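# Move mislabeled shelf cartons to the desk

## Task

On the wall shelf, each carton in the row should sit above the label showing its own part number. Take every carton that sits above a non-matching number and put it on the desk. Leave the correctly placed cartons exactly where they are, neither moved nor rotated. Placed cartons must not be tipped over or left leaning, or the task fails. A carton that stays put only because the robot is holding it does not count. At the end, open the gripper and back the robot away.

## Robot and tools

Robot: a Hello Robot Stretch 3 with one arm. It has a two-wheeled base (0.33 m long, 0.34 m wide), a lift that slides up a mast, and a telescoping arm that reaches out to the robot's RIGHT. The base cannot drive sideways, so to move the gripper forward or back you drive the base. Turns in place pivot about the point midway between the drive wheels, 0.05 m behind the front edge. With the arm retracted and the wrist folded, a turn sweeps a 0.28 m radius. An unfolded, level gripper reaches beyond that circle. In this task each finger pad can squeeze with only about 25 N.

Frames: the base frame has its origin on the floor between the drive wheels, x forward, y left, z up. The odometry frame is the base frame as it was at the start. hand_pose is reported in the base frame, at the point where the closed fingertips meet. With all wrist joints at 0, the hand's x axis points up, y points back toward the mast, and z points to the robot's rear.

execute_actions: "actions" holds one action or none. An empty list only returns the state and pictures. An action can contain "base", "joints", both, plus an optional "contact_limits". Everything in it starts together.
- "base" holds exactly one command, and both are offsets from where the base last reported itself. {"translate_m": d} drives straight, metres, -1 to 1, positive forward. {"rotate_rad": d} turns in place, radians, -3.2 to 3.2, positive counter-clockwise (left).
- "joints" maps joint names to absolute targets. These are the ranges, with the tolerance for done:
  - lift_m 0 to 1.1 m ±0.004 (arm height).
  - arm_m 0 to 0.52 m ±0.004 (extension).
  - wrist_yaw_rad -1.345 to 4.42 ±0.02. 0 points along the arm, positive swings toward the robot's front, and 3.0 folds over the base.
  - wrist_pitch_rad -1.57 to 0.451 ±0.05. 0 is level, negative tips the fingers down.
  - wrist_roll_rad -2.911 to 2.911 ±0.02. At 0 the fingers sit side by side, level.
  - gripper_m -0.089 to 0.179 ±0.004. Larger means wider. The real fingertip gap is 0.007 m less when nearly shut and 0.025 m less when fully open, and it is 0 below 0.007.
  - head_pan_rad -3.953 to 1.73 ±0.02. 0 is forward, positive is left, -1.57 looks along the arm.
  - head_tilt_rad -1.53 to 0.419 ±0.02. Negative looks down.
  A joint or the base left out of an action may keep pushing toward its previous target, and its status will not show it.
- "contact_limits": {"arm_m": N}, where N is the motor_effort in % (1 to 100) at which the arm stops. Smaller is gentler, but too small stops it immediately. The limit also caps the holding force until the next action.
- "cameras": a list of head_camera, nav_camera, wrist_camera or "all". Null or left out gives all, and [] gives none.
Any unknown key or out-of-range number rejects the whole call and nothing moves. No action runs longer than 15 s. If a result reports a stop, the later execute_actions, wait and finished_scene calls in that same reply are skipped.

wait: seconds from 0 to 10. The robot keeps its last commands and the call returns the usual state and images.

zoom_image: camera plus region [x0, y0, x1, y1] in pixels of that camera's latest full image, with (0,0) at the top left and at most 504 by 504. The head image is 896x504, nav is 672x504 and wrist is 644x364.

finished_scene: pass the current scene number. It ends the scene for good and reports success. Replying without any tool call also ends things.

Result lines:
- joint_positions: the measured joints.
- base_status and joint_status: how the last action ended. done for the base means the wheels turned the full amount, even if they slipped. off_target means it came to rest short and may still be pushing. contact_stop, time_out or torque_fault means the old target was dropped.
- on_its_own: reports joints that were not commanded. Its "held at" value is a target, not a position.
- motor_effort: a percentage with the peak in brackets. Readings are noisy and biased. Positive wheel effort means pushing forward. An effort at rest outside its normal range suggests a load or a push.
- lidar_m: 12 distances from the base origin in 30-degree sectors, starting straight ahead and going counter-clockwise (4th left, 7th behind, 10th right). It scans a plane 0.17 m high, sees table legs but not tops, and shows "-" for nothing seen. It misses glass and the robot itself, and the mast and a low lift block some sectors.
- wrist_depth_mm (45 to 1000) and head_depth_mm (280 to 4000): 7x7 grids of median depth, read from the top left. The head grid is sideways.
- base_odometry counts wheel turns only. turned_by_wheels and turned_by_imu give the turn since the last result.
- base_tilt: degrees of forward and right lean, each with a fixed bias of up to about 4.
- contact_limits: the limit in force, the default and the maximum.
- pictures: the order of the images.
Camera calibration lines give K, distortion and T_world_to_cam (base frame to camera). They are slightly inaccurate, and wrist-camera poses degrade with arm pose.

Speed: the base moves fast (0.30 m/s, 1.9 rad/s) only when lift_m < 0.30, arm_m < 0.03 and wrist_yaw_rad > 2.54. Otherwise it is capped at 0.10 m/s and 0.63 rad/s.

Gripping: command gripper_m below the carton's width to hold it. To let go, command at least 0.02 above the value where the pads met it. Neither the reading nor done proves a grasp, so check the images. Squeezing too hard triggers a stall guard that weakens the grip. To re-squeeze, send a different value.

Safety:
- Fold or unfold the wrist only with lift_m between 0.32 and 0.95, wrist_pitch_rad -0.4 and roll near 0. Once folded, the lift may go down to 0.25.
- When yaw is below -0.4, keep pitch at -0.5 or lower.
- The arm and lift stop and go slack on firm contact. A slack lift can sink under load or keep pressing.
- The base, wrist and head never stop on contact. Wrist servos that strain for long shut off for 10 s (torque_fault).
- Pushing into something rigid with the gripper above about 0.45 m, pushing again after a contact stop, or driving while hooked on something can tip the robot.
- If you see a lean, undo the last move in small steps, free the gripper, and lower lift_m to about 0.2.
- Avoid drops, slams, hard hits, knocking over the cartons that are correctly placed, and leaving any carton tilted.

Each tool is called after "Emit:" as a command line: name --argument value for each argument, lists and objects as JSON in quotes; but a table of rows of numbers goes row by row, as --pt "numbers of a row", without its own name.

## Session

Emit:
execute_actions --actions '[]'

Scene clock: 0.00 s.
base_odometry: x=+0.000 y=+0.000 heading=+0.000 (m, m, rad; odometry frame)
turned_by_wheels: +0.000 (rad since the last result)
turned_by_imu: +0.000 (rad since the last result)
base_tilt: forward=+1.9 right=+0.9 (deg)
lidar_m: 1.91 2.30 1.89 2.13 2.06 1.47 1.60 2.26 2.41 2.42 2.10 1.89
head_depth_mm: 1785 1793 1769 1779 1760 1752 1735 / 1828 1847 1827 1843 1822 1796 1810 / 1903 1908 1889 1897 1883 1870 1882 / 1954 1981 1955 1964 1930 1927 1927 / 1989 2038 2025 2010 1996 1986 1975 / 1970 2108 2115 2057 2070 2059 2059 / 2010 2193 2154 2161 2154 2141 2130
base_status: not commanded
joint_positions: lift_m=+0.386 arm_m=-0.002 wrist_yaw_rad=+3.029 wrist_pitch_rad=-0.565 wrist_roll_rad=-0.016 gripper_m=+0.037 head_pan_rad=+0.020 head_tilt_rad=+0.010
joint_status: not commanded
motor_effort: left_wheel=+0 right_wheel=+0 lift_m=+30 arm_m=+0 wrist_yaw_rad=+0 wrist_pitch_rad=+6 wrist_roll_rad=+0 gripper_m=+1 head_pan_rad=+0 head_tilt_rad=+1 (%)
hand_pose: x=+0.0017 y=+0.0596 z=+0.3675 quat_wxyz=(+0.234, +0.684, +0.161, +0.672) (m; base frame)
wrist_depth_mm: - - - - - - - / - - - - - - - / 838 843 870 907 941 937 978 / 704 697 738 728 766 784 798 / 596 607 - 627 639 651 667 / 527 547 - 566 554 564 575 / 474 - - 485 496 496 505
pictures: head_camera (sideways: a quarter turn clockwise sets it upright), nav_camera (sideways: a quarter turn counterclockwise sets it upright), wrist_camera
Images, in order (width x height): head_camera 896x504, nav_camera 672x504, wrist_camera 644x364.

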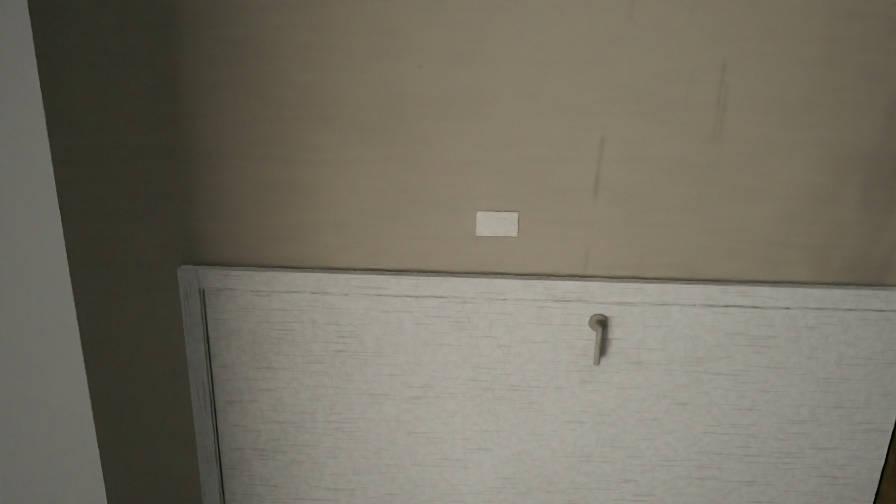

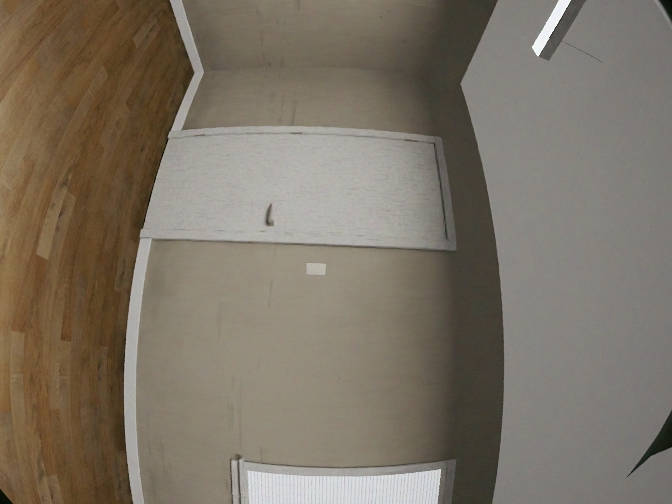

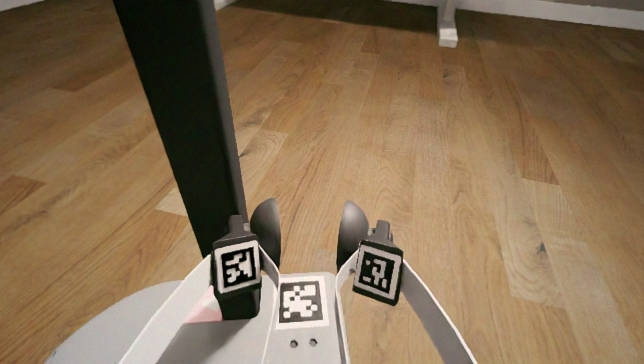

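Emit:
execute_actions --actions '[{"joints":{"head_pan_rad":1.6,"head_tilt_rad":-0.4}}]' --cameras '["head_camera","nav_camera"]'

Emit:
execute_actions --actions '[{"joints":{"head_pan_rad":-1.6,"head_tilt_rad":-0.4}}]' --cameras '["head_camera","nav_camera"]'

Scene clock: 3.97 s.
base_odometry: x=+0.000 y=+0.000 heading=+0.000 (m, m, rad; odometry frame)
turned_by_wheels: +0.000 (rad since the last result)
turned_by_imu: -0.001 (rad since the last result)
base_tilt: forward=+2.0 right=+0.8 (deg)
lidar_m: 1.90 2.29 1.89 2.13 2.05 1.47 1.61 2.27 2.41 2.43 2.10 1.89
head_depth_mm: 1965 2055 2164 1935 2435 1842 1484 / 2019 2139 2268 1930 2404 1831 1481 / 2060 2225 2313 2487 2383 1823 1476 / 2126 2283 2391 2622 2392 1816 1472 / 2207 2367 2429 2647 2341 1805 1462 / 2306 2440 2569 2843 2349 1797 1455 / 2392 2557 2731 2919 2319 1806 1448
base_status: not commanded
joint_positions: lift_m=+0.386 arm_m=-0.002 wrist_yaw_rad=+3.029 wrist_pitch_rad=-0.565 wrist_roll_rad=-0.016 gripper_m=+0.037 head_pan_rad=+1.593 head_tilt_rad=-0.395
joint_status: all done
motor_effort: left_wheel=+0(1) right_wheel=+0(0) lift_m=+30(30) arm_m=+0(0) wrist_yaw_rad=+0(0) wrist_pitch_rad=+7(7) wrist_roll_rad=+0(1) gripper_m=+1(1) head_pan_rad=+3(46) head_tilt_rad=-3(27) (%)
hand_pose: x=+0.0017 y=+0.0596 z=+0.3675 quat_wxyz=(+0.234, +0.684, +0.161, +0.672) (m; base frame)
wrist_depth_mm: - - - - - - - / - - - - - - - / 815 829 880 888 941 969 992 / 697 700 744 737 762 778 792 / 591 605 - 635 652 648 664 / 521 541 - 560 559 558 577 / 468 - - - 496 502 507
pictures: head_camera (sideways: a quarter turn clockwise sets it upright), nav_camera (sideways: a quarter turn counterclockwise sets it upright)
camera_calibration (this result's frames):
head_camera: T_world_to_cam=[[0.0361739, -0.355653, -0.933918, 1.22954], [-0.999222, -0.0275715, -0.0282036, 0.0491113], [-0.0157188, 0.934211, -0.356373, 0.425528], [0, 0, 0, 1]] pos_world=[0.0112847, 0.0411088, 1.30132]
nav_camera: T_world_to_cam=[[-0.0418754, 0.348384, 0.936416, -1.17744], [0.999039, 0.00244315, 0.0437669, -0.0111232], [0.0129599, 0.937349, -0.348151, 0.414959], [0, 0, 0, 1]] pos_world=[-0.043571, 0.0212655, 1.24753]
Images, in order (width x height): head_camera 896x504, nav_camera 672x504.

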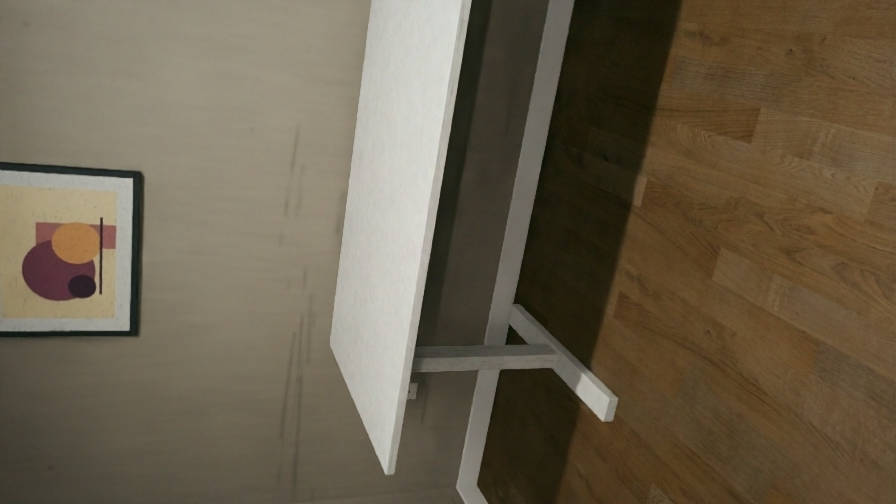

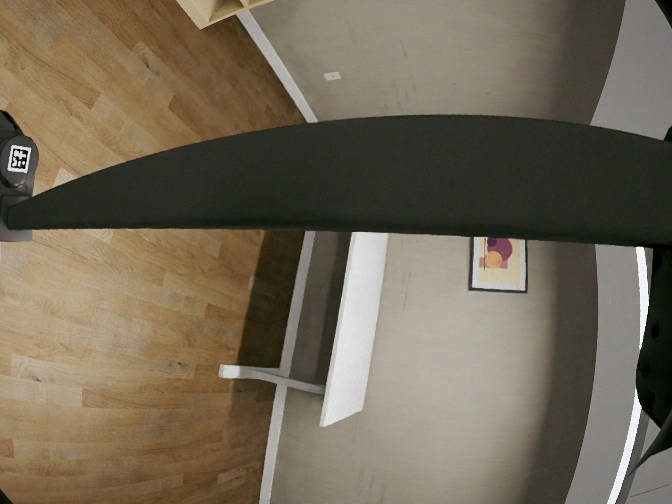

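Scene clock: 6.07 s.
base_odometry: x=+0.000 y=+0.000 heading=+0.000 (m, m, rad; odometry frame)
turned_by_wheels: +0.000 (rad since the last result)
turned_by_imu: +0.000 (rad since the last result)
base_tilt: forward=+1.9 right=+0.8 (deg)
lidar_m: 1.90 2.31 1.89 2.13 2.05 1.48 1.61 2.26 2.41 2.42 2.09 1.89
head_depth_mm: 2016 2137 2231 2411 2398 1851 1491 / 2072 2198 2316 2514 2410 1840 1482 / 2124 2265 2415 2562 2382 1830 1476 / 2195 2324 2515 2666 2387 1822 1461 / 2272 2412 2572 2754 2367 1810 1458 / 2300 2460 2647 2889 2366 1792 1464 / 2395 2572 2772 2912 2341 1777 1458
base_status: not commanded
joint_positions: lift_m=+0.386 arm_m=-0.002 wrist_yaw_rad=+3.029 wrist_pitch_rad=-0.565 wrist_roll_rad=-0.016 gripper_m=+0.037 head_pan_rad=-1.593 head_tilt_rad=-0.395
joint_status: all done
motor_effort: left_wheel=+1(1) right_wheel=+0(0) lift_m=+30(29) arm_m=+0(0) wrist_yaw_rad=+0(0) wrist_pitch_rad=+7(6) wrist_roll_rad=+1(1) gripper_m=-2(1) head_pan_rad=-4(49) head_tilt_rad=-2(2) (%)
hand_pose: x=+0.0017 y=+0.0596 z=+0.3675 quat_wxyz=(+0.234, +0.684, +0.161, +0.672) (m; base frame)
wrist_depth_mm: - - - - - - - / - - - - - - - / 831 846 881 901 927 954 957 / 688 698 734 734 785 764 790 / 601 602 - 637 648 648 664 / 525 544 - 566 562 564 565 / 478 - - - 488 500 504
pictures: head_camera (sideways: a quarter turn clockwise sets it upright), nav_camera (sideways: a quarter turn counterclockwise sets it upright)
camera_calibration (this result's frames):
head_camera: T_world_to_cam=[[-0.0205132, 0.357087, -0.933846, 1.22979], [0.999469, -0.016339, -0.0282025, 0.0369177], [-0.0253288, -0.933928, -0.356562, 0.425832], [0, 0, 0, 1]] pos_world=[-0.000885335, -0.0408413, 1.30131]
nav_camera: T_world_to_cam=[[0.0265285, -0.350076, 0.936346, -1.17776], [-0.998182, 0.0414319, 0.0437708, 0.00105476], [-0.0541177, -0.935805, -0.34834, 0.415615], [0, 0, 0, 1]] pos_world=[0.0547893, -0.0234158, 1.24752]
Images, in order (width x height): head_camera 896x504, nav_camera 672x504.

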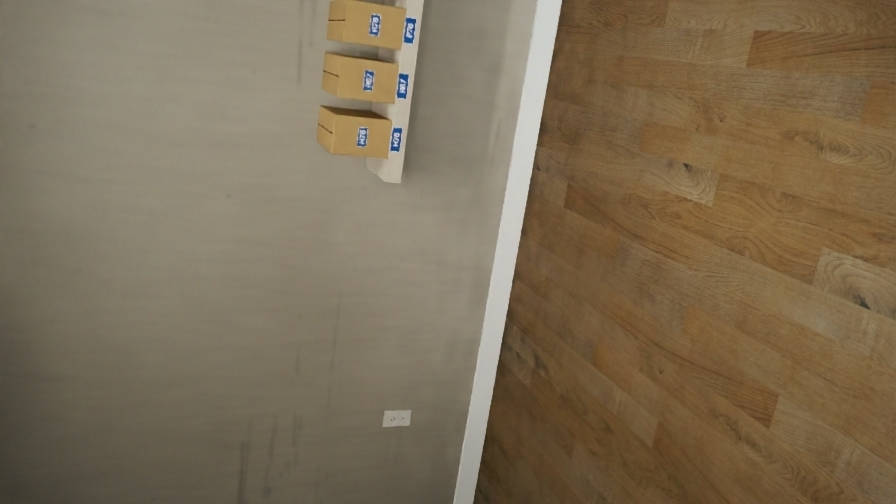

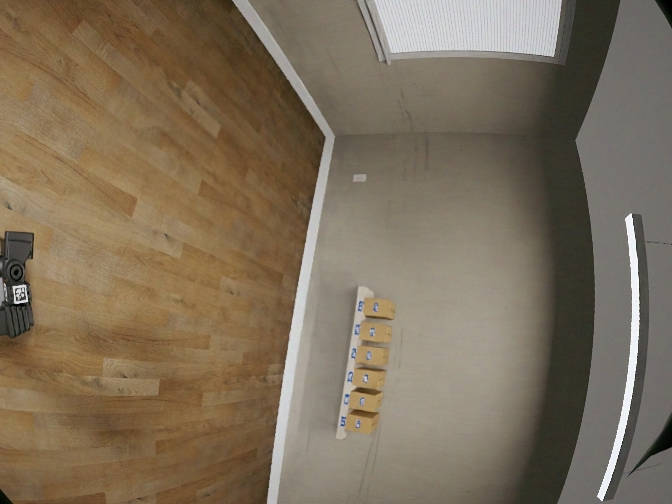

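Emit:
execute_actions --actions '[{"base":{"rotate_rad":-1.93},"joints":{"lift_m":0.27,"head_pan_rad":0,"head_tilt_rad":-0.4}}]' --cameras '[]'

Emit:
execute_actions --actions '[{"base":{"translate_m":1.0}}]' --cameras '["head_camera","nav_camera"]'

Scene clock: 16.23 s.
base_odometry: x=+0.000 y=+0.000 heading=-1.930 (m, m, rad; odometry frame)
turned_by_wheels: -1.930 (rad since the last result)
turned_by_imu: -1.951 (rad since the last result)
base_tilt: forward=+2.0 right=+0.8 (deg)
lidar_m: 2.41 2.50 1.97 1.89 1.96 2.43 1.89 2.13 1.57 1.48 1.61 2.51
head_depth_mm: 2126 2226 2395 2560 2411 1840 1489 / 2111 2237 2326 2568 2363 1833 1475 / 2085 2221 2330 2547 2393 1816 1474 / 2084 2225 2239 2553 2363 1808 1470 / 2071 2223 2327 2551 2363 1792 1461 / 2058 2207 2282 2555 2363 1796 1453 / 2072 2209 2365 2509 2339 1777 1452
base_status: done
joint_positions: lift_m=+0.271 arm_m=-0.002 wrist_yaw_rad=+3.029 wrist_pitch_rad=-0.565 wrist_roll_rad=-0.016 gripper_m=+0.037 head_pan_rad=-0.007 head_tilt_rad=-0.395
joint_status: all done
motor_effort: left_wheel=+3(16) right_wheel=-3(10) lift_m=+12(28) arm_m=-1(0) wrist_yaw_rad=+0(0) wrist_pitch_rad=+7(6) wrist_roll_rad=+1(0) gripper_m=-1(0) head_pan_rad=+4(47) head_tilt_rad=-2(2) (%)
hand_pose: x=+0.0017 y=+0.0596 z=+0.2519 quat_wxyz=(+0.234, +0.684, +0.161, +0.672) (m; base frame)
wrist_depth_mm: - - - - - - - / 788 808 856 891 938 934 964 / 638 657 695 703 724 740 756 / 542 551 575 574 585 594 613 / 466 - - - 495 501 516 / - - - - 431 435 441 / - - - - 377 381 392
pictures: none
No camera images: the call's "cameras" was empty. Leave "cameras" out to get every camera's image.

Scene clock: 21.27 s.
base_odometry: x=-0.351 y=-0.936 heading=-1.930 (m, m, rad; odometry frame)
turned_by_wheels: +0.000 (rad since the last result)
turned_by_imu: +0.003 (rad since the last result)
base_tilt: forward=+2.1 right=+0.8 (deg)
lidar_m: 1.42 1.47 1.97 1.90 1.97 2.66 2.88 2.13 1.74 1.50 1.91 1.47
head_depth_mm: 1227 1298 1402 1342 1624 1717 1476 / 1217 1296 1402 1365 1621 1722 1473 / 1219 1291 1392 1280 1604 1704 1474 / 1216 1296 1391 1336 1597 1697 1463 / 1207 1283 1384 1317 1590 1684 1467 / 1200 1287 1379 1337 1594 1689 1467 / 1200 1276 1371 1303 1584 1680 1444
base_status: done
joint_positions: lift_m=+0.271 arm_m=-0.002 wrist_yaw_rad=+3.029 wrist_pitch_rad=-0.565 wrist_roll_rad=-0.016 gripper_m=+0.037 head_pan_rad=-0.007 head_tilt_rad=-0.396
joint_status: not commanded
motor_effort: left_wheel=+3(16) right_wheel=-2(5) lift_m=+12(12) arm_m=+0(1) wrist_yaw_rad=+0(0) wrist_pitch_rad=+6(7) wrist_roll_rad=+1(1) gripper_m=+0(1) head_pan_rad=+4(4) head_tilt_rad=-2(1) (%)
hand_pose: x=+0.0017 y=+0.0596 z=+0.2519 quat_wxyz=(+0.234, +0.684, +0.161, +0.672) (m; base frame)
wrist_depth_mm: - - - - - - - / 817 824 846 876 909 949 985 / 651 659 670 709 726 744 751 / 531 547 567 579 588 590 621 / 474 - - - 493 504 518 / - - - - 427 435 444 / - - - - 377 388 391
pictures: head_camera (sideways: a quarter turn clockwise sets it upright), nav_camera (sideways: a quarter turn counterclockwise sets it upright)
camera_calibration (this result's frames):
head_camera: T_world_to_cam=[[-0.357726, -0.0258669, -0.933468, 1.23135], [0.00129691, 0.999602, -0.0281965, 0.0429988], [0.933826, -0.0112972, -0.35755, 0.421267], [0, 0, 0, 1]] pos_world=[0.0470409, -0.00637119, 1.30126]
nav_camera: T_world_to_cam=[[0.350628, 0.0317762, 0.935976, -1.17926], [-0.0263898, -0.998692, 0.0437914, -0.00489994], [0.936143, -0.0400547, -0.349331, 0.410863], [0, 0, 0, 1]] pos_world=[0.0287244, 0.0490358, 1.2475]
Images, in order (width x height): head_camera 896x504, nav_camera 672x504.

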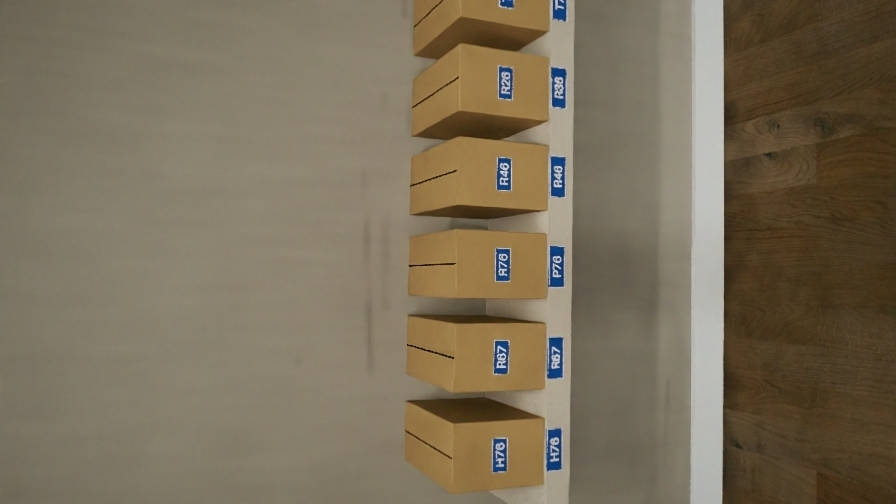

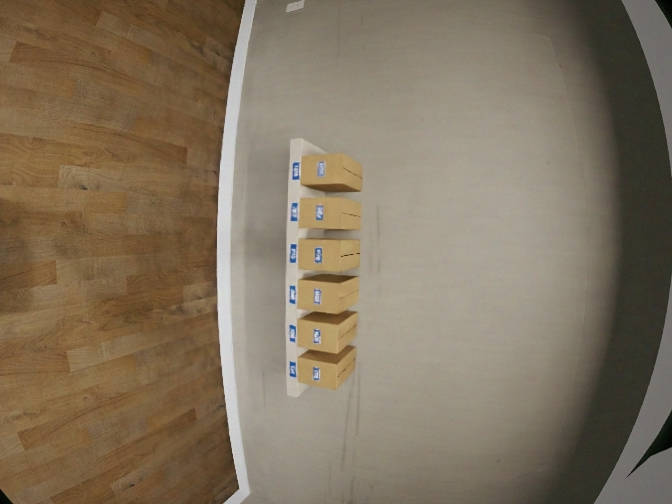

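Emit:
zoom_image --camera "head_camera" --region '[440, 0, 620, 300]'

Emit:
zoom_image --camera "head_camera" --region '[440, 230, 620, 504]'

Emit:
execute_actions --actions '[{"base":{"translate_m":0.35},"joints":{"head_pan_rad":-0.3,"head_tilt_rad":-0.55}}]' --cameras '["head_camera"]'

Region (440, 0, 620, 300) of head_camera's 896x504 image, scaled by 1.680, with more detail than that image has; it fills the left 302 columns of this view, and the rest is white.

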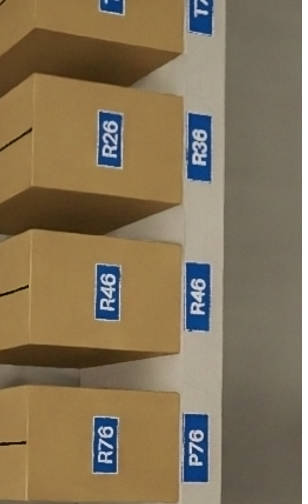

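Region (440, 230, 620, 504) of head_camera's 896x504 image, scaled by 1.839, with more detail than that image has; it fills the left 331 columns of this view, and the rest is white.

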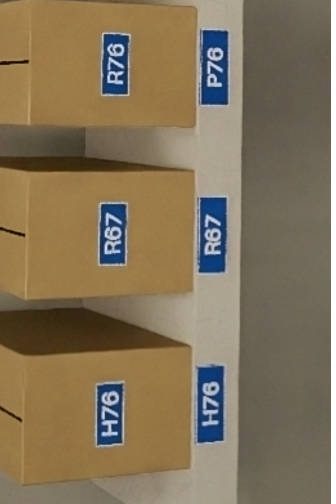

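Scene clock: 26.67 s.
base_odometry: x=-0.474 y=-1.264 heading=-1.930 (m, m, rad; odometry frame)
turned_by_wheels: +0.000 (rad since the last result)
turned_by_imu: +0.001 (rad since the last result)
base_tilt: forward=+2.0 right=+0.8 (deg)
lidar_m: 1.07 1.11 1.52 1.90 1.97 2.69 3.20 2.39 1.63 1.84 1.53 1.11
head_depth_mm: 1043 1151 1280 1388 1636 1596 1339 / 1010 1106 1208 1053 1565 1585 1323 / 976 1069 1163 1026 1482 1576 1325 / 945 1036 1125 1009 1433 1537 1313 / 923 1006 1096 950 1025 1499 1322 / 898 973 1067 983 999 1445 1308 / 876 947 1037 941 956 1408 1304
base_status: done
joint_positions: lift_m=+0.271 arm_m=-0.002 wrist_yaw_rad=+3.029 wrist_pitch_rad=-0.565 wrist_roll_rad=-0.016 gripper_m=+0.037 head_pan_rad=-0.293 head_tilt_rad=-0.544
joint_status: all done
motor_effort: left_wheel=+3(14) right_wheel=-2(5) lift_m=+12(12) arm_m=+0(0) wrist_yaw_rad=-1(0) wrist_pitch_rad=+6(6) wrist_roll_rad=+0(0) gripper_m=+1(0) head_pan_rad=-5(32) head_tilt_rad=-3(18) (%)
hand_pose: x=+0.0017 y=+0.0596 z=+0.2519 quat_wxyz=(+0.234, +0.684, +0.161, +0.672) (m; base frame)
wrist_depth_mm: - - - - - - - / 798 815 858 892 924 969 975 / 645 652 683 692 726 744 761 / 541 547 576 569 586 594 608 / 474 - - - 496 506 513 / - - - - 429 436 444 / - - - - 376 385 391
pictures: head_camera (sideways: a quarter turn clockwise sets it upright)
camera_calibration (this result's frames):
head_camera: T_world_to_cam=[[-0.478396, 0.114725, -0.870618, 1.15009], [0.279407, 0.959791, -0.0270564, 0.0398127], [0.832508, -0.256201, -0.491215, 0.595821], [0, 0, 0, 1]] pos_world=[0.0430494, -0.0175057, 1.29504]
Images, in order (width x height): head_camera 896x504.

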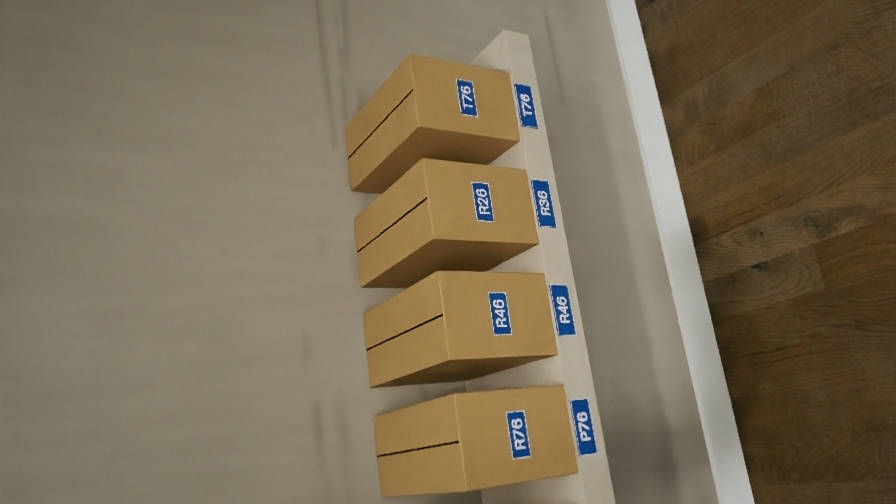

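Emit:
execute_actions --actions '[{"base":{"translate_m":0.22},"joints":{"lift_m":0.5}}]' --cameras '[]'

Emit:
execute_actions --actions '[{"base":{"rotate_rad":1.571},"joints":{"head_pan_rad":-1.57,"head_tilt_rad":-0.7,"wrist_pitch_rad":-0.4}}]' --cameras '[]'

Emit:
execute_actions --actions '[{"joints":{"wrist_yaw_rad":0,"lift_m":0.72,"gripper_m":0.179}}]' --cameras '[]'

Emit:
execute_actions --actions '[{"joints":{"wrist_pitch_rad":0}}]'

Scene clock: 39.93 s.
base_odometry: x=-0.552 y=-1.470 heading=-1.930 (m, m, rad; odometry frame)
turned_by_wheels: +0.000 (rad since the last result)
turned_by_imu: +0.000 (rad since the last result)
base_tilt: forward=+2.0 right=+1.0 (deg)
lidar_m: 0.85 0.88 1.21 1.90 1.97 2.69 3.41 2.11 1.72 1.85 1.21 0.89
head_depth_mm: 819 899 1002 935 892 1455 1331 / 793 870 963 958 853 1410 1323 / 771 841 931 920 838 1343 1323 / 750 817 900 952 779 1279 1313 / 724 791 870 907 786 849 1307 / 707 768 840 896 733 793 1273 / 690 747 816 864 728 783 1242
base_status: done
joint_positions: lift_m=+0.499 arm_m=-0.002 wrist_yaw_rad=+3.029 wrist_pitch_rad=-0.565 wrist_roll_rad=-0.016 gripper_m=+0.037 head_pan_rad=-0.293 head_tilt_rad=-0.544
joint_status: all done
motor_effort: left_wheel=+2(14) right_wheel=-2(8) lift_m=+45(48) arm_m=+0(0) wrist_yaw_rad=+0(0) wrist_pitch_rad=+7(7) wrist_roll_rad=+0(0) gripper_m=+0(0) head_pan_rad=-5(5) head_tilt_rad=-3(3) (%)
hand_pose: x=+0.0017 y=+0.0596 z=+0.4804 quat_wxyz=(+0.234, +0.684, +0.161, +0.672) (m; base frame)
wrist_depth_mm: - - - - - - 872 / - - - - - - 857 / - - - - - - 889 / 852 875 921 900 921 962 881 / 717 742 - 764 780 808 795 / 637 643 - 657 679 684 700 / 569 579 - 591 591 607 625
pictures: none
No camera images: the call's "cameras" was empty. Leave "cameras" out to get every camera's image.

Scene clock: 43.40 s.
base_odometry: x=-0.552 y=-1.470 heading=-0.359 (m, m, rad; odometry frame)
turned_by_wheels: +1.571 (rad since the last result)
turned_by_imu: +1.591 (rad since the last result)
base_tilt: forward=+1.9 right=+1.0 (deg)
lidar_m: 1.90 1.97 2.70 3.43 2.11 1.73 1.84 1.21 0.89 0.85 0.89 1.21
head_depth_mm: 725 813 899 817 866 1391 1229 / 728 810 884 764 839 1382 1223 / 727 815 903 812 862 1381 1219 / 727 813 882 757 838 1378 1221 / 728 811 895 817 862 1369 1212 / 726 810 881 754 837 1367 1208 / 724 813 884 794 867 1360 1209
base_status: done
joint_positions: lift_m=+0.499 arm_m=-0.002 wrist_yaw_rad=+3.029 wrist_pitch_rad=-0.419 wrist_roll_rad=-0.016 gripper_m=+0.037 head_pan_rad=-1.563 head_tilt_rad=-0.691
joint_status: all done
motor_effort: left_wheel=-2(9) right_wheel=+3(8) lift_m=+46(45) arm_m=+0(1) wrist_yaw_rad=-1(0) wrist_pitch_rad=+10(10) wrist_roll_rad=+0(1) gripper_m=+0(1) head_pan_rad=-5(47) head_tilt_rad=-4(17) (%)
hand_pose: x=+0.0040 y=+0.0802 z=+0.5117 quat_wxyz=(+0.185, +0.693, +0.110, +0.688) (m; base frame)
wrist_depth_mm: - - - - - - - / - - - - - - - / - - - - - - - / - - - - - - - / 842 865 - 899 926 954 967 / 712 729 - 743 775 802 795 / 626 633 640 648 653 666 683
pictures: none
No camera images: the call's "cameras" was empty. Leave "cameras" out to get every camera's image.

Scene clock: 46.23 s.
base_odometry: x=-0.552 y=-1.470 heading=-0.359 (m, m, rad; odometry frame)
turned_by_wheels: +0.000 (rad since the last result)
turned_by_imu: -0.001 (rad since the last result)
base_tilt: forward=+2.0 right=+0.9 (deg)
lidar_m: 1.90 1.97 2.70 3.42 2.11 1.73 1.85 1.21 0.88 0.85 0.88 1.21
head_depth_mm: 728 811 899 815 866 1398 1254 / 727 810 882 765 841 1388 1250 / 725 811 898 814 869 1377 1236 / 727 810 882 755 837 1388 - / 728 812 895 817 861 1379 1216 / 727 808 877 755 838 1373 1210 / 726 809 887 794 864 1372 1203
base_status: not commanded
joint_positions: lift_m=+0.719 arm_m=-0.002 wrist_yaw_rad=+0.003 wrist_pitch_rad=-0.418 wrist_roll_rad=-0.016 gripper_m=+0.146 head_pan_rad=-1.563 head_tilt_rad=-0.691
joint_status: gripper_m off_target (ended at +0.146, target +0.179); the others done
motor_effort: left_wheel=-3(3) right_wheel=+4(3) lift_m=+45(47) arm_m=+0(0) wrist_yaw_rad=-2(6) wrist_pitch_rad=+9(10) wrist_roll_rad=+1(1) gripper_m=+100(100) head_pan_rad=-4(5) head_tilt_rad=-4(4) (%)
hand_pose: x=-0.0209 y=-0.3671 z=+0.7320 quat_wxyz=(+0.698, +0.149, -0.686, -0.145) (m; base frame)
wrist_depth_mm: 328 327 326 319 330 326 335 / 353 363 356 349 358 350 353 / 387 392 392 386 397 394 382 / 728 422 420 418 423 416 414 / 831 821 824 814 825 804 813 / 906 928 931 930 915 - 919 / 849 855 859 878 903 907 921
pictures: none
No camera images: the call's "cameras" was empty. Leave "cameras" out to get every camera's image.

Scene clock: 47.23 s.
base_odometry: x=-0.552 y=-1.470 heading=-0.359 (m, m, rad; odometry frame)
turned_by_wheels: +0.000 (rad since the last result)
turned_by_imu: +0.000 (rad since the last result)
base_tilt: forward=+2.0 right=+0.9 (deg)
lidar_m: 1.90 1.97 2.70 3.42 2.10 1.73 1.85 1.21 0.89 0.85 0.88 1.21
head_depth_mm: 729 813 902 816 862 1387 1257 / 728 814 885 762 841 1388 1250 / 726 811 899 813 864 1382 1244 / 727 811 885 755 838 1391 - / 730 810 897 818 862 1376 1218 / 727 810 886 755 832 1368 1201 / 726 812 884 794 866 1366 1198
base_status: not commanded
joint_positions: lift_m=+0.719 arm_m=-0.002 wrist_yaw_rad=+0.003 wrist_pitch_rad=-0.021 wrist_roll_rad=-0.016 gripper_m=+0.179 head_pan_rad=-1.563 head_tilt_rad=-0.691
joint_status: all done
on_its_own: gripper_m moved +0.033 to your old target +0.179
motor_effort: left_wheel=-3(3) right_wheel=+3(3) lift_m=+45(45) arm_m=+0(0) wrist_yaw_rad=-2(2) wrist_pitch_rad=+11(11) wrist_roll_rad=+0(1) gripper_m=+1(100) head_pan_rad=-4(5) head_tilt_rad=-3(4) (%)
hand_pose: x=-0.0207 y=-0.3983 z=+0.8284 quat_wxyz=(+0.713, +0.009, -0.701, -0.007) (m; base frame)
wrist_depth_mm: 562 563 559 568 573 577 574 / 578 584 582 583 587 582 591 / 596 591 610 602 611 617 621 / 366 392 371 371 446 418 428 / 369 380 376 378 386 385 382 / - 395 392 393 398 398 401 / 399 395 401 402 401 404 407
pictures: head_camera (sideways: a quarter turn clockwise sets it upright), nav_camera (sideways: a quarter turn counterclockwise sets it upright), wrist_camera
camera_calibration (this result's frames):
head_camera: T_world_to_cam=[[-0.0331324, 0.613405, -0.789073, 1.04105], [0.99945, 0.0213968, -0.0253326, 0.0331712], [0.00134449, -0.789479, -0.613776, 0.760346], [0, 0, 0, 1]] pos_world=[0.000317366, -0.0390198, 1.28899]
nav_camera: T_world_to_cam=[[0.0389445, -0.607259, 0.793549, -0.991598], [-0.998867, -0.00191564, 0.0475549, -0.00384975], [-0.0273579, -0.794502, -0.606645, 0.75155], [0, 0, 0, 1]] pos_world=[0.0553328, -0.00505546, 1.24299]
wrist_camera: T_world_to_cam=[[-0.99869, 0.0330497, 0.0390532, -0.0430014], [-0.0319074, 0.194336, -0.980416, 0.916921], [-0.0399919, -0.980378, -0.193027, -0.0664091], [0, 0, 0, 1]] pos_world=[-0.0163444, -0.241876, 0.887824]
Images, in order (width x height): head_camera 896x504, nav_camera 672x504, wrist_camera 644x364.

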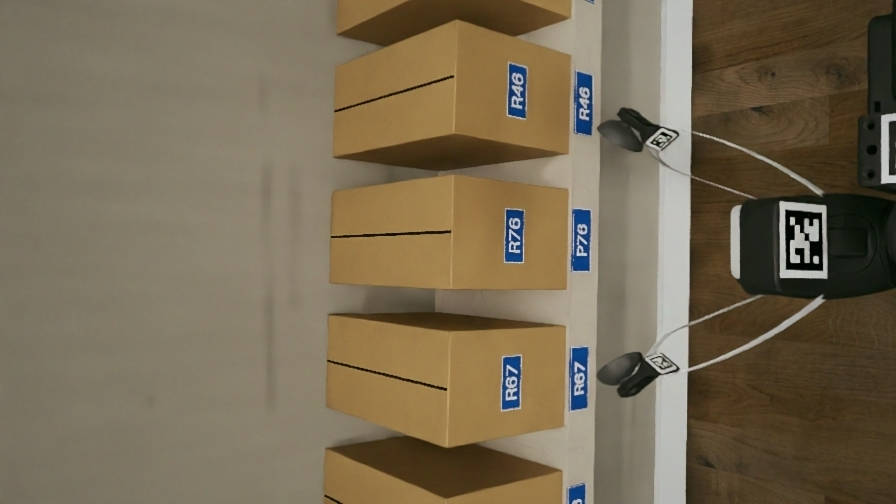

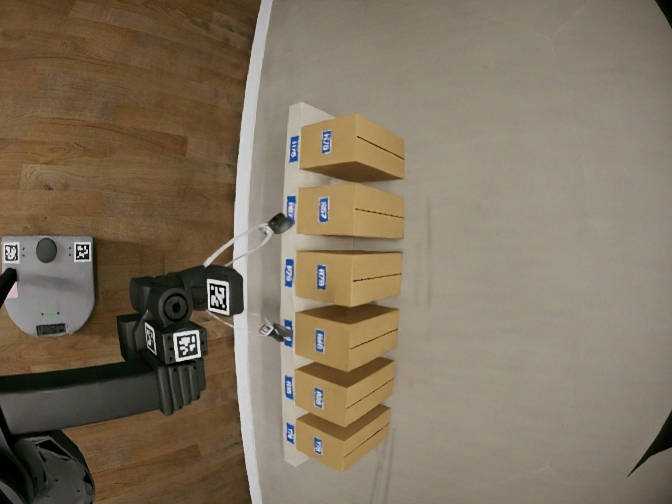

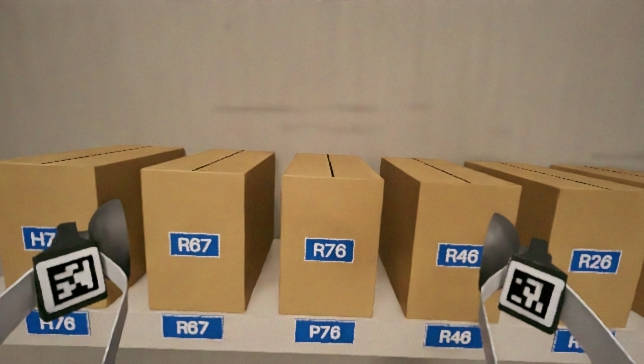

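Emit:
execute_actions --actions '[{"base":{"translate_m":-0.02},"joints":{"lift_m":0.635,"gripper_m":0.15,"arm_m":0.12,"wrist_pitch_rad":0.02}}]' --cameras '["head_camera","wrist_camera"]'

Scene clock: 57.30 s.
base_odometry: x=-0.570 y=-1.463 heading=-0.359 (m, m, rad; odometry frame)
turned_by_wheels: +0.000 (rad since the last result)
turned_by_imu: -0.001 (rad since the last result)
base_tilt: forward=+2.1 right=+0.9 (deg)
lidar_m: 1.92 2.00 2.72 3.43 2.09 1.71 1.82 1.21 0.88 0.85 0.89 1.21
head_depth_mm: 728 811 903 811 861 1376 1227 / 726 814 885 764 840 1390 - / 728 812 898 822 864 1400 - / 727 809 884 757 838 - 1173 / 726 810 894 849 871 1372 1215 / 725 811 883 755 837 1366 1213 / 727 807 896 793 862 1369 1204
base_status: done
joint_positions: lift_m=+0.636 arm_m=+0.120 wrist_yaw_rad=+0.002 wrist_pitch_rad=+0.000 wrist_roll_rad=-0.016 gripper_m=+0.150 head_pan_rad=-1.563 head_tilt_rad=-0.691
joint_status: all done
motor_effort: left_wheel=-3(10) right_wheel=+3(5) lift_m=+12(42) arm_m=+4(3) wrist_yaw_rad=-2(2) wrist_pitch_rad=+11(11) wrist_roll_rad=+0(1) gripper_m=-1(100) head_pan_rad=-4(5) head_tilt_rad=-3(4) (%)
hand_pose: x=-0.0210 y=-0.5209 z=+0.7503 quat_wxyz=(+0.713, +0.001, -0.701, +0.000) (m; base frame)
wrist_depth_mm: 451 452 460 460 462 463 460 / 469 464 468 471 474 479 480 / 234 234 255 236 265 239 242 / 241 241 259 242 259 244 248 / 248 246 265 252 281 250 260 / 272 259 270 259 279 - 269 / 256 259 260 260 264 263 268
pictures: head_camera (sideways: a quarter turn clockwise sets it upright), wrist_camera
camera_calibration (this result's frames):
head_camera: T_world_to_cam=[[-0.0331033, 0.613421, -0.789062, 1.04104], [0.999451, 0.0213496, -0.0253324, 0.0331709], [0.00130676, -0.789467, -0.613791, 0.760365], [0, 0, 0, 1]] pos_world=[0.000315503, -0.0390193, 1.28899]
wrist_camera: T_world_to_cam=[[-0.99866, 0.0348088, 0.0382914, -0.0346537], [-0.0316833, 0.173762, -0.984278, 0.856317], [-0.0409152, -0.984172, -0.172427, -0.219076], [0, 0, 0, 1]] pos_world=[-0.0164398, -0.363198, 0.806407]
Images, in order (width x height): head_camera 896x504, wrist_camera 644x364.

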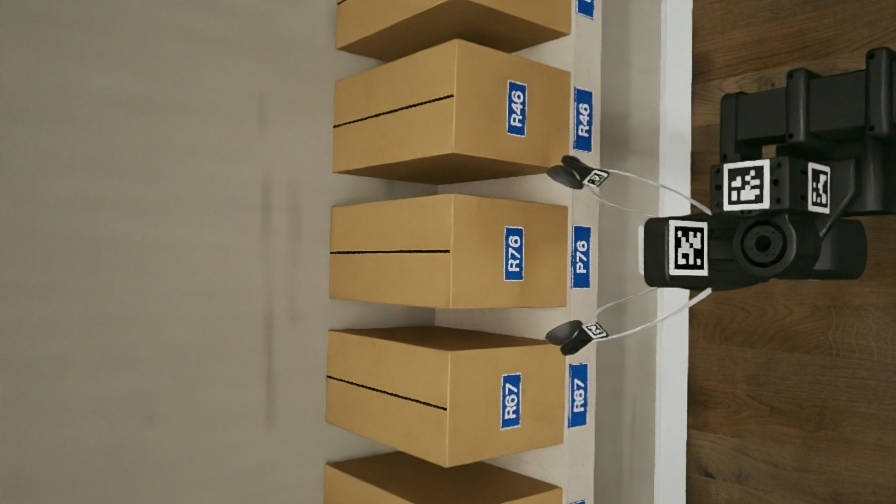

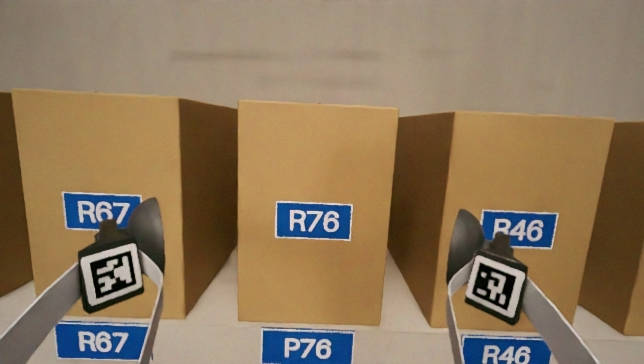

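Emit:
execute_actions --actions '[{"base":{"translate_m":-0.007},"joints":{"gripper_m":0.156,"arm_m":0.2}}]' --cameras '["head_camera","wrist_camera"]'

Scene clock: 64.50 s.
base_odometry: x=-0.577 y=-1.460 heading=-0.359 (m, m, rad; odometry frame)
turned_by_wheels: +0.000 (rad since the last result)
turned_by_imu: -0.001 (rad since the last result)
base_tilt: forward=+2.1 right=+0.8 (deg)
lidar_m: 1.92 2.01 2.73 3.42 2.09 1.71 1.82 1.21 0.89 0.85 0.88 1.21
head_depth_mm: 729 812 897 792 865 1384 1229 / 729 812 884 764 840 1386 - / 726 808 896 787 851 - 1214 / 729 812 882 756 809 - 1222 / 725 812 894 779 860 1363 1218 / 726 810 883 757 840 1371 1214 / 726 810 886 809 860 1363 1203
base_status: done
joint_positions: lift_m=+0.636 arm_m=+0.200 wrist_yaw_rad=+0.002 wrist_pitch_rad=+0.000 wrist_roll_rad=-0.016 gripper_m=+0.156 head_pan_rad=-1.563 head_tilt_rad=-0.691
joint_status: all done
motor_effort: left_wheel=-2(9) right_wheel=+3(6) lift_m=+12(13) arm_m=+4(4) wrist_yaw_rad=-1(2) wrist_pitch_rad=+11(10) wrist_roll_rad=+0(0) gripper_m=+1(100) head_pan_rad=-4(4) head_tilt_rad=-4(4) (%)
hand_pose: x=-0.0210 y=-0.6009 z=+0.7503 quat_wxyz=(+0.713, +0.001, -0.701, +0.000) (m; base frame)
wrist_depth_mm: 382 380 379 390 388 388 390 / 385 395 390 392 396 402 399 / 155 194 157 157 160 160 158 / 160 195 160 162 164 166 163 / 164 233 166 166 214 168 169 / - 237 171 172 211 - 174 / 175 203 177 177 219 180 179
pictures: head_camera (sideways: a quarter turn clockwise sets it upright), wrist_camera
camera_calibration (this result's frames):
head_camera: T_world_to_cam=[[-0.0330989, 0.613423, -0.789061, 1.04104], [0.999451, 0.0213425, -0.0253323, 0.0331708], [0.0013011, -0.789466, -0.613792, 0.760367], [0, 0, 0, 1]] pos_world=[0.000315224, -0.0390192, 1.28899]
wrist_camera: T_world_to_cam=[[-0.998658, 0.0348594, 0.0382906, -0.0318509], [-0.0316747, 0.173741, -0.984282, 0.870214], [-0.0409641, -0.984174, -0.172404, -0.29783], [0, 0, 0, 1]] pos_world=[-0.0164447, -0.443198, 0.806409]
Images, in order (width x height): head_camera 896x504, wrist_camera 644x364.

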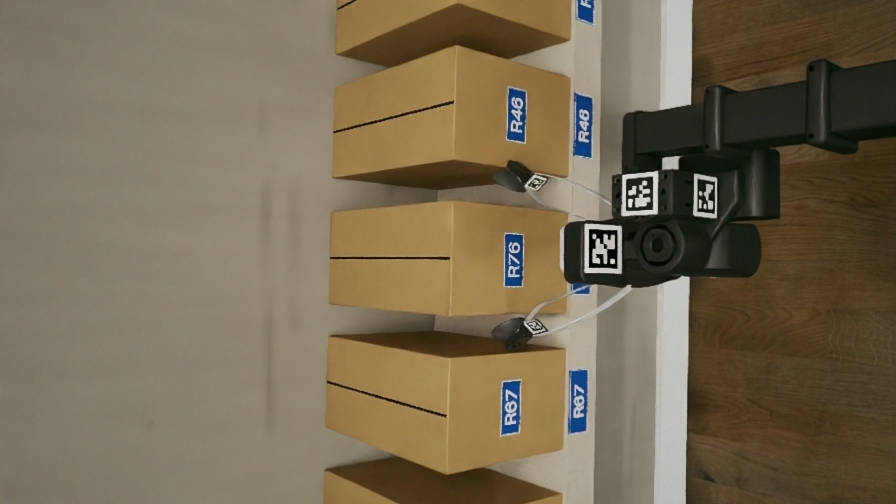

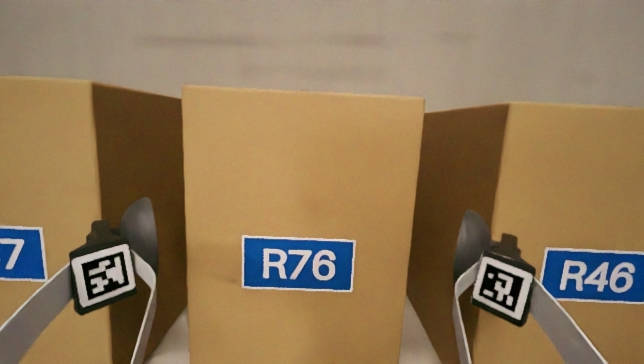

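Emit:
execute_actions --actions '[{"joints":{"arm_m":0.25},"contact_limits":{"arm_m":12}}]' --cameras '["head_camera","wrist_camera"]'

Scene clock: 69.03 s.
base_odometry: x=-0.577 y=-1.460 heading=-0.359 (m, m, rad; odometry frame)
turned_by_wheels: +0.000 (rad since the last result)
turned_by_imu: -0.001 (rad since the last result)
base_tilt: forward=+2.0 right=+0.9 (deg)
lidar_m: 1.92 2.00 2.73 3.42 2.09 1.70 1.82 1.21 0.88 0.85 0.88 1.21
head_depth_mm: 728 812 902 792 869 1390 1229 / 727 813 884 762 839 1395 - / 727 813 901 810 844 - 1223 / 727 813 884 758 802 1347 1220 / 725 811 896 776 864 1371 1215 / 726 811 886 755 836 1364 1212 / 725 810 885 809 866 1359 1200
base_status: not commanded
joint_positions: lift_m=+0.636 arm_m=+0.214 wrist_yaw_rad=-0.008 wrist_pitch_rad=-0.002 wrist_roll_rad=-0.018 gripper_m=+0.156 head_pan_rad=-1.563 head_tilt_rad=-0.692
joint_status: arm_m contact_stop (moved +0.014 of +0.050)
on_its_own: arm_m is slack since a contact_stop, until your next command for it (your +0.250 is given up)
motor_effort: left_wheel=-3(4) right_wheel=+0(11) lift_m=+12(13) arm_m=+0(14) wrist_yaw_rad=+5(5) wrist_pitch_rad=+11(12) wrist_roll_rad=+2(2) gripper_m=-7(11) head_pan_rad=-5(4) head_tilt_rad=-4(4) (%)
contact_limits: arm_m 12 (drawing in: default 22, maximum 36; extending or still: default 30, maximum 49)
hand_pose: x=-0.0234 y=-0.6151 z=+0.7499 quat_wxyz=(+0.714, -0.002, -0.701, -0.004) (m; base frame)
wrist_depth_mm: 367 365 373 372 375 376 378 / 370 377 376 379 379 384 388 / 143 173 143 143 145 164 151 / 146 186 147 148 150 162 156 / 149 176 151 151 155 161 161 / - 205 156 157 214 - 165 / 160 193 161 161 211 170 171
pictures: head_camera (sideways: a quarter turn clockwise sets it upright), wrist_camera
camera_calibration (this result's frames):
head_camera: T_world_to_cam=[[-0.0331026, 0.614001, -0.788611, 1.04045], [0.999451, 0.0213599, -0.0253224, 0.0331578], [0.00129668, -0.789016, -0.614371, 0.761119], [0, 0, 0, 1]] pos_world=[0.000315105, -0.0390098, 1.28896]
wrist_camera: T_world_to_cam=[[-0.998199, 0.044418, 0.0403227, -0.0294392], [-0.0319357, 0.175548, -0.983953, 0.873085], [-0.0507838, -0.983468, -0.173814, -0.310747], [0, 0, 0, 1]] pos_world=[-0.0172845, -0.457571, 0.80625]
Images, in order (width x height): head_camera 896x504, wrist_camera 644x364.

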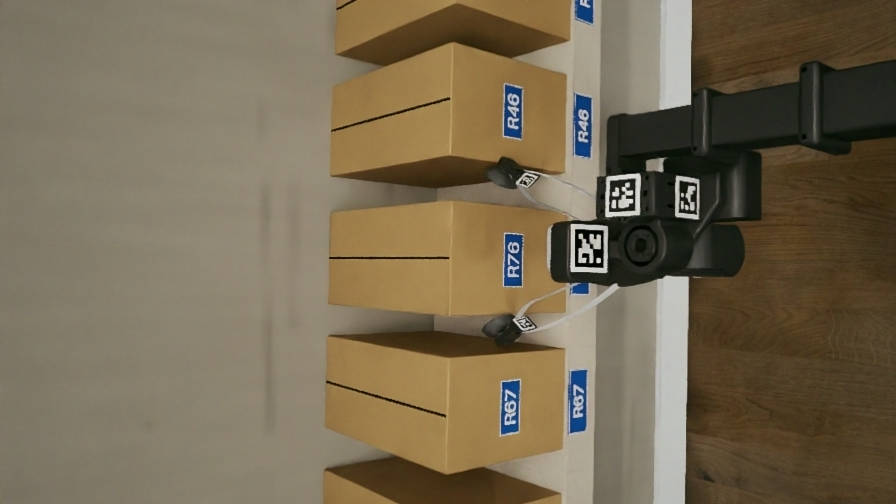

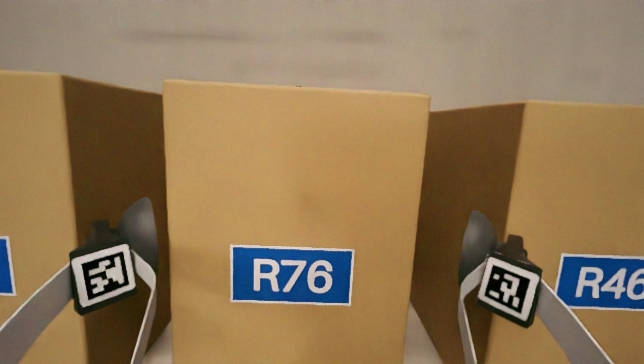

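Emit:
execute_actions --actions '[{"joints":{"arm_m":0.17}}]' --cameras '[]'

Emit:
execute_actions --actions '[{"base":{"translate_m":0.009},"joints":{"gripper_m":0.15}}]' --cameras '[]'

Emit:
execute_actions --actions '[{"joints":{"arm_m":0.205}}]' --cameras '["head_camera","wrist_camera"]'

Scene clock: 78.60 s.
base_odometry: x=-0.577 y=-1.460 heading=-0.359 (m, m, rad; odometry frame)
turned_by_wheels: +0.000 (rad since the last result)
turned_by_imu: -0.001 (rad since the last result)
base_tilt: forward=+1.9 right=+0.8 (deg)
lidar_m: 1.93 2.01 2.74 3.43 2.09 1.71 1.82 1.21 0.88 0.85 0.88 1.21
head_depth_mm: 729 810 899 791 866 1384 1231 / 728 811 883 762 841 1386 - / 726 812 900 805 864 - 1190 / 728 810 885 756 817 - 1196 / 726 809 897 777 850 1367 1215 / 727 809 882 755 839 1364 1207 / 728 809 881 809 861 1358 1212
base_status: not commanded
joint_positions: lift_m=+0.636 arm_m=+0.170 wrist_yaw_rad=-0.002 wrist_pitch_rad=-0.001 wrist_roll_rad=-0.018 gripper_m=+0.156 head_pan_rad=-1.563 head_tilt_rad=-0.692
joint_status: all done
motor_effort: left_wheel=-3(4) right_wheel=+3(3) lift_m=+12(13) arm_m=-3(4) wrist_yaw_rad=+1(5) wrist_pitch_rad=+11(12) wrist_roll_rad=+2(2) gripper_m=+0(7) head_pan_rad=-5(5) head_tilt_rad=-4(5) (%)
hand_pose: x=-0.0221 y=-0.5715 z=+0.7501 quat_wxyz=(+0.714, +0.000, -0.701, -0.002) (m; base frame)
wrist_depth_mm: 403 406 411 412 415 412 416 / 415 414 421 422 424 429 433 / 184 196 185 186 225 192 195 / 189 197 190 193 244 199 198 / 194 237 197 197 240 203 204 / - 239 204 204 238 - 211 / 208 209 210 210 234 217 219
pictures: none
No camera images: the call's "cameras" was empty. Leave "cameras" out to get every camera's image.

Scene clock: 79.93 s.
base_odometry: x=-0.568 y=-1.464 heading=-0.359 (m, m, rad; odometry frame)
turned_by_wheels: +0.000 (rad since the last result)
turned_by_imu: +0.000 (rad since the last result)
base_tilt: forward=+2.0 right=+0.8 (deg)
lidar_m: 1.92 1.99 2.72 3.43 2.10 1.71 1.83 1.22 0.89 0.85 0.88 1.21
head_depth_mm: 726 811 900 798 863 1390 1233 / 730 811 884 766 842 1383 - / 726 812 903 845 862 - 1190 / 726 811 883 753 820 - 1200 / 728 810 893 833 859 1372 1222 / 728 812 885 756 838 1363 1215 / 726 809 890 792 866 1373 1203
base_status: done
joint_positions: lift_m=+0.636 arm_m=+0.170 wrist_yaw_rad=-0.002 wrist_pitch_rad=-0.001 wrist_roll_rad=-0.018 gripper_m=+0.150 head_pan_rad=-1.563 head_tilt_rad=-0.692
joint_status: all done
motor_effort: left_wheel=-2(5) right_wheel=+2(7) lift_m=+12(12) arm_m=-3(4) wrist_yaw_rad=+2(1) wrist_pitch_rad=+11(11) wrist_roll_rad=+2(2) gripper_m=-2(100) head_pan_rad=-5(4) head_tilt_rad=-4(3) (%)
hand_pose: x=-0.0221 y=-0.5715 z=+0.7501 quat_wxyz=(+0.714, +0.000, -0.701, -0.002) (m; base frame)
wrist_depth_mm: 403 404 410 411 414 415 418 / 411 418 418 423 420 428 430 / 183 186 186 185 189 195 194 / 189 191 193 191 195 201 199 / 194 216 198 197 240 203 205 / 200 220 204 203 233 - 212 / 207 208 211 209 241 217 219
pictures: none
No camera images: the call's "cameras" was empty. Leave "cameras" out to get every camera's image.

Scene clock: 81.23 s.
base_odometry: x=-0.568 y=-1.464 heading=-0.359 (m, m, rad; odometry frame)
turned_by_wheels: +0.000 (rad since the last result)
turned_by_imu: +0.000 (rad since the last result)
base_tilt: forward=+1.9 right=+0.9 (deg)
lidar_m: 1.92 1.99 2.73 3.43 2.09 1.71 1.83 1.21 0.89 0.85 0.88 1.21
head_depth_mm: 728 814 901 795 861 1388 1232 / 729 813 884 763 839 1378 - / 727 812 899 815 844 - 1214 / 727 813 883 755 810 1347 1217 / 727 810 892 827 865 1373 1215 / 727 812 880 757 835 1372 1208 / 726 810 886 790 863 1366 1205
base_status: not commanded
joint_positions: lift_m=+0.636 arm_m=+0.205 wrist_yaw_rad=-0.002 wrist_pitch_rad=-0.001 wrist_roll_rad=-0.018 gripper_m=+0.150 head_pan_rad=-1.563 head_tilt_rad=-0.692
joint_status: all done
motor_effort: left_wheel=-2(2) right_wheel=+2(2) lift_m=+13(13) arm_m=+4(4) wrist_yaw_rad=+1(2) wrist_pitch_rad=+11(11) wrist_roll_rad=+1(1) gripper_m=+0(1) head_pan_rad=-4(4) head_tilt_rad=-4(4) (%)
hand_pose: x=-0.0221 y=-0.6059 z=+0.7502 quat_wxyz=(+0.714, +0.000, -0.701, -0.001) (m; base frame)
wrist_depth_mm: 377 377 375 378 381 385 386 / 265 382 387 393 388 394 395 / 150 180 152 152 154 178 160 / 154 181 156 156 158 176 164 / 158 216 161 161 163 169 169 / - 220 166 167 169 - 175 / 169 188 171 171 174 182 180
pictures: head_camera (sideways: a quarter turn clockwise sets it upright), wrist_camera
camera_calibration (this result's frames):
head_camera: T_world_to_cam=[[-0.0331026, 0.614001, -0.788611, 1.04045], [0.999451, 0.0213598, -0.0253224, 0.0331578], [0.00129659, -0.789016, -0.614371, 0.761119], [0, 0, 0, 1]] pos_world=[0.0003151, -0.0390098, 1.28896]
wrist_camera: T_world_to_cam=[[-0.998422, 0.0391238, 0.0402812, -0.0316749], [-0.032868, 0.174455, -0.984116, 0.871182], [-0.0455296, -0.983888, -0.172894, -0.302373], [0, 0, 0, 1]] pos_world=[-0.0167579, -0.448244, 0.806342]
Images, in order (width x height): head_camera 896x504, wrist_camera 644x364.

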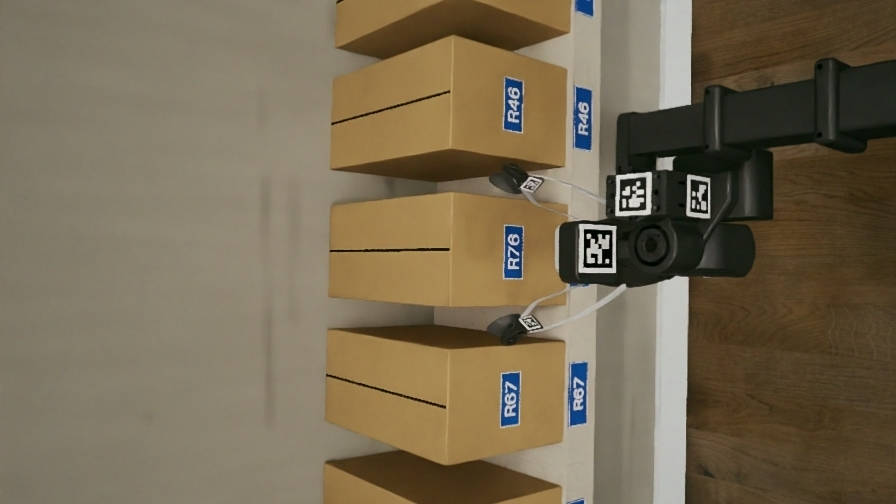

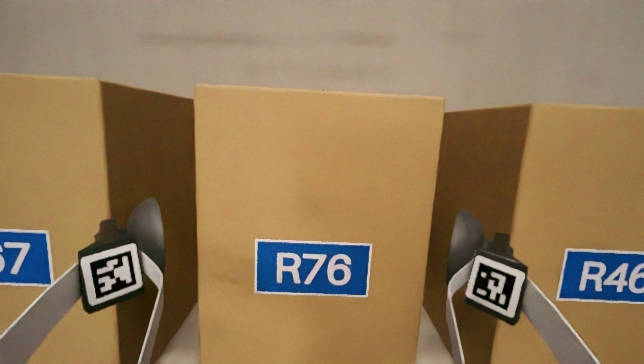

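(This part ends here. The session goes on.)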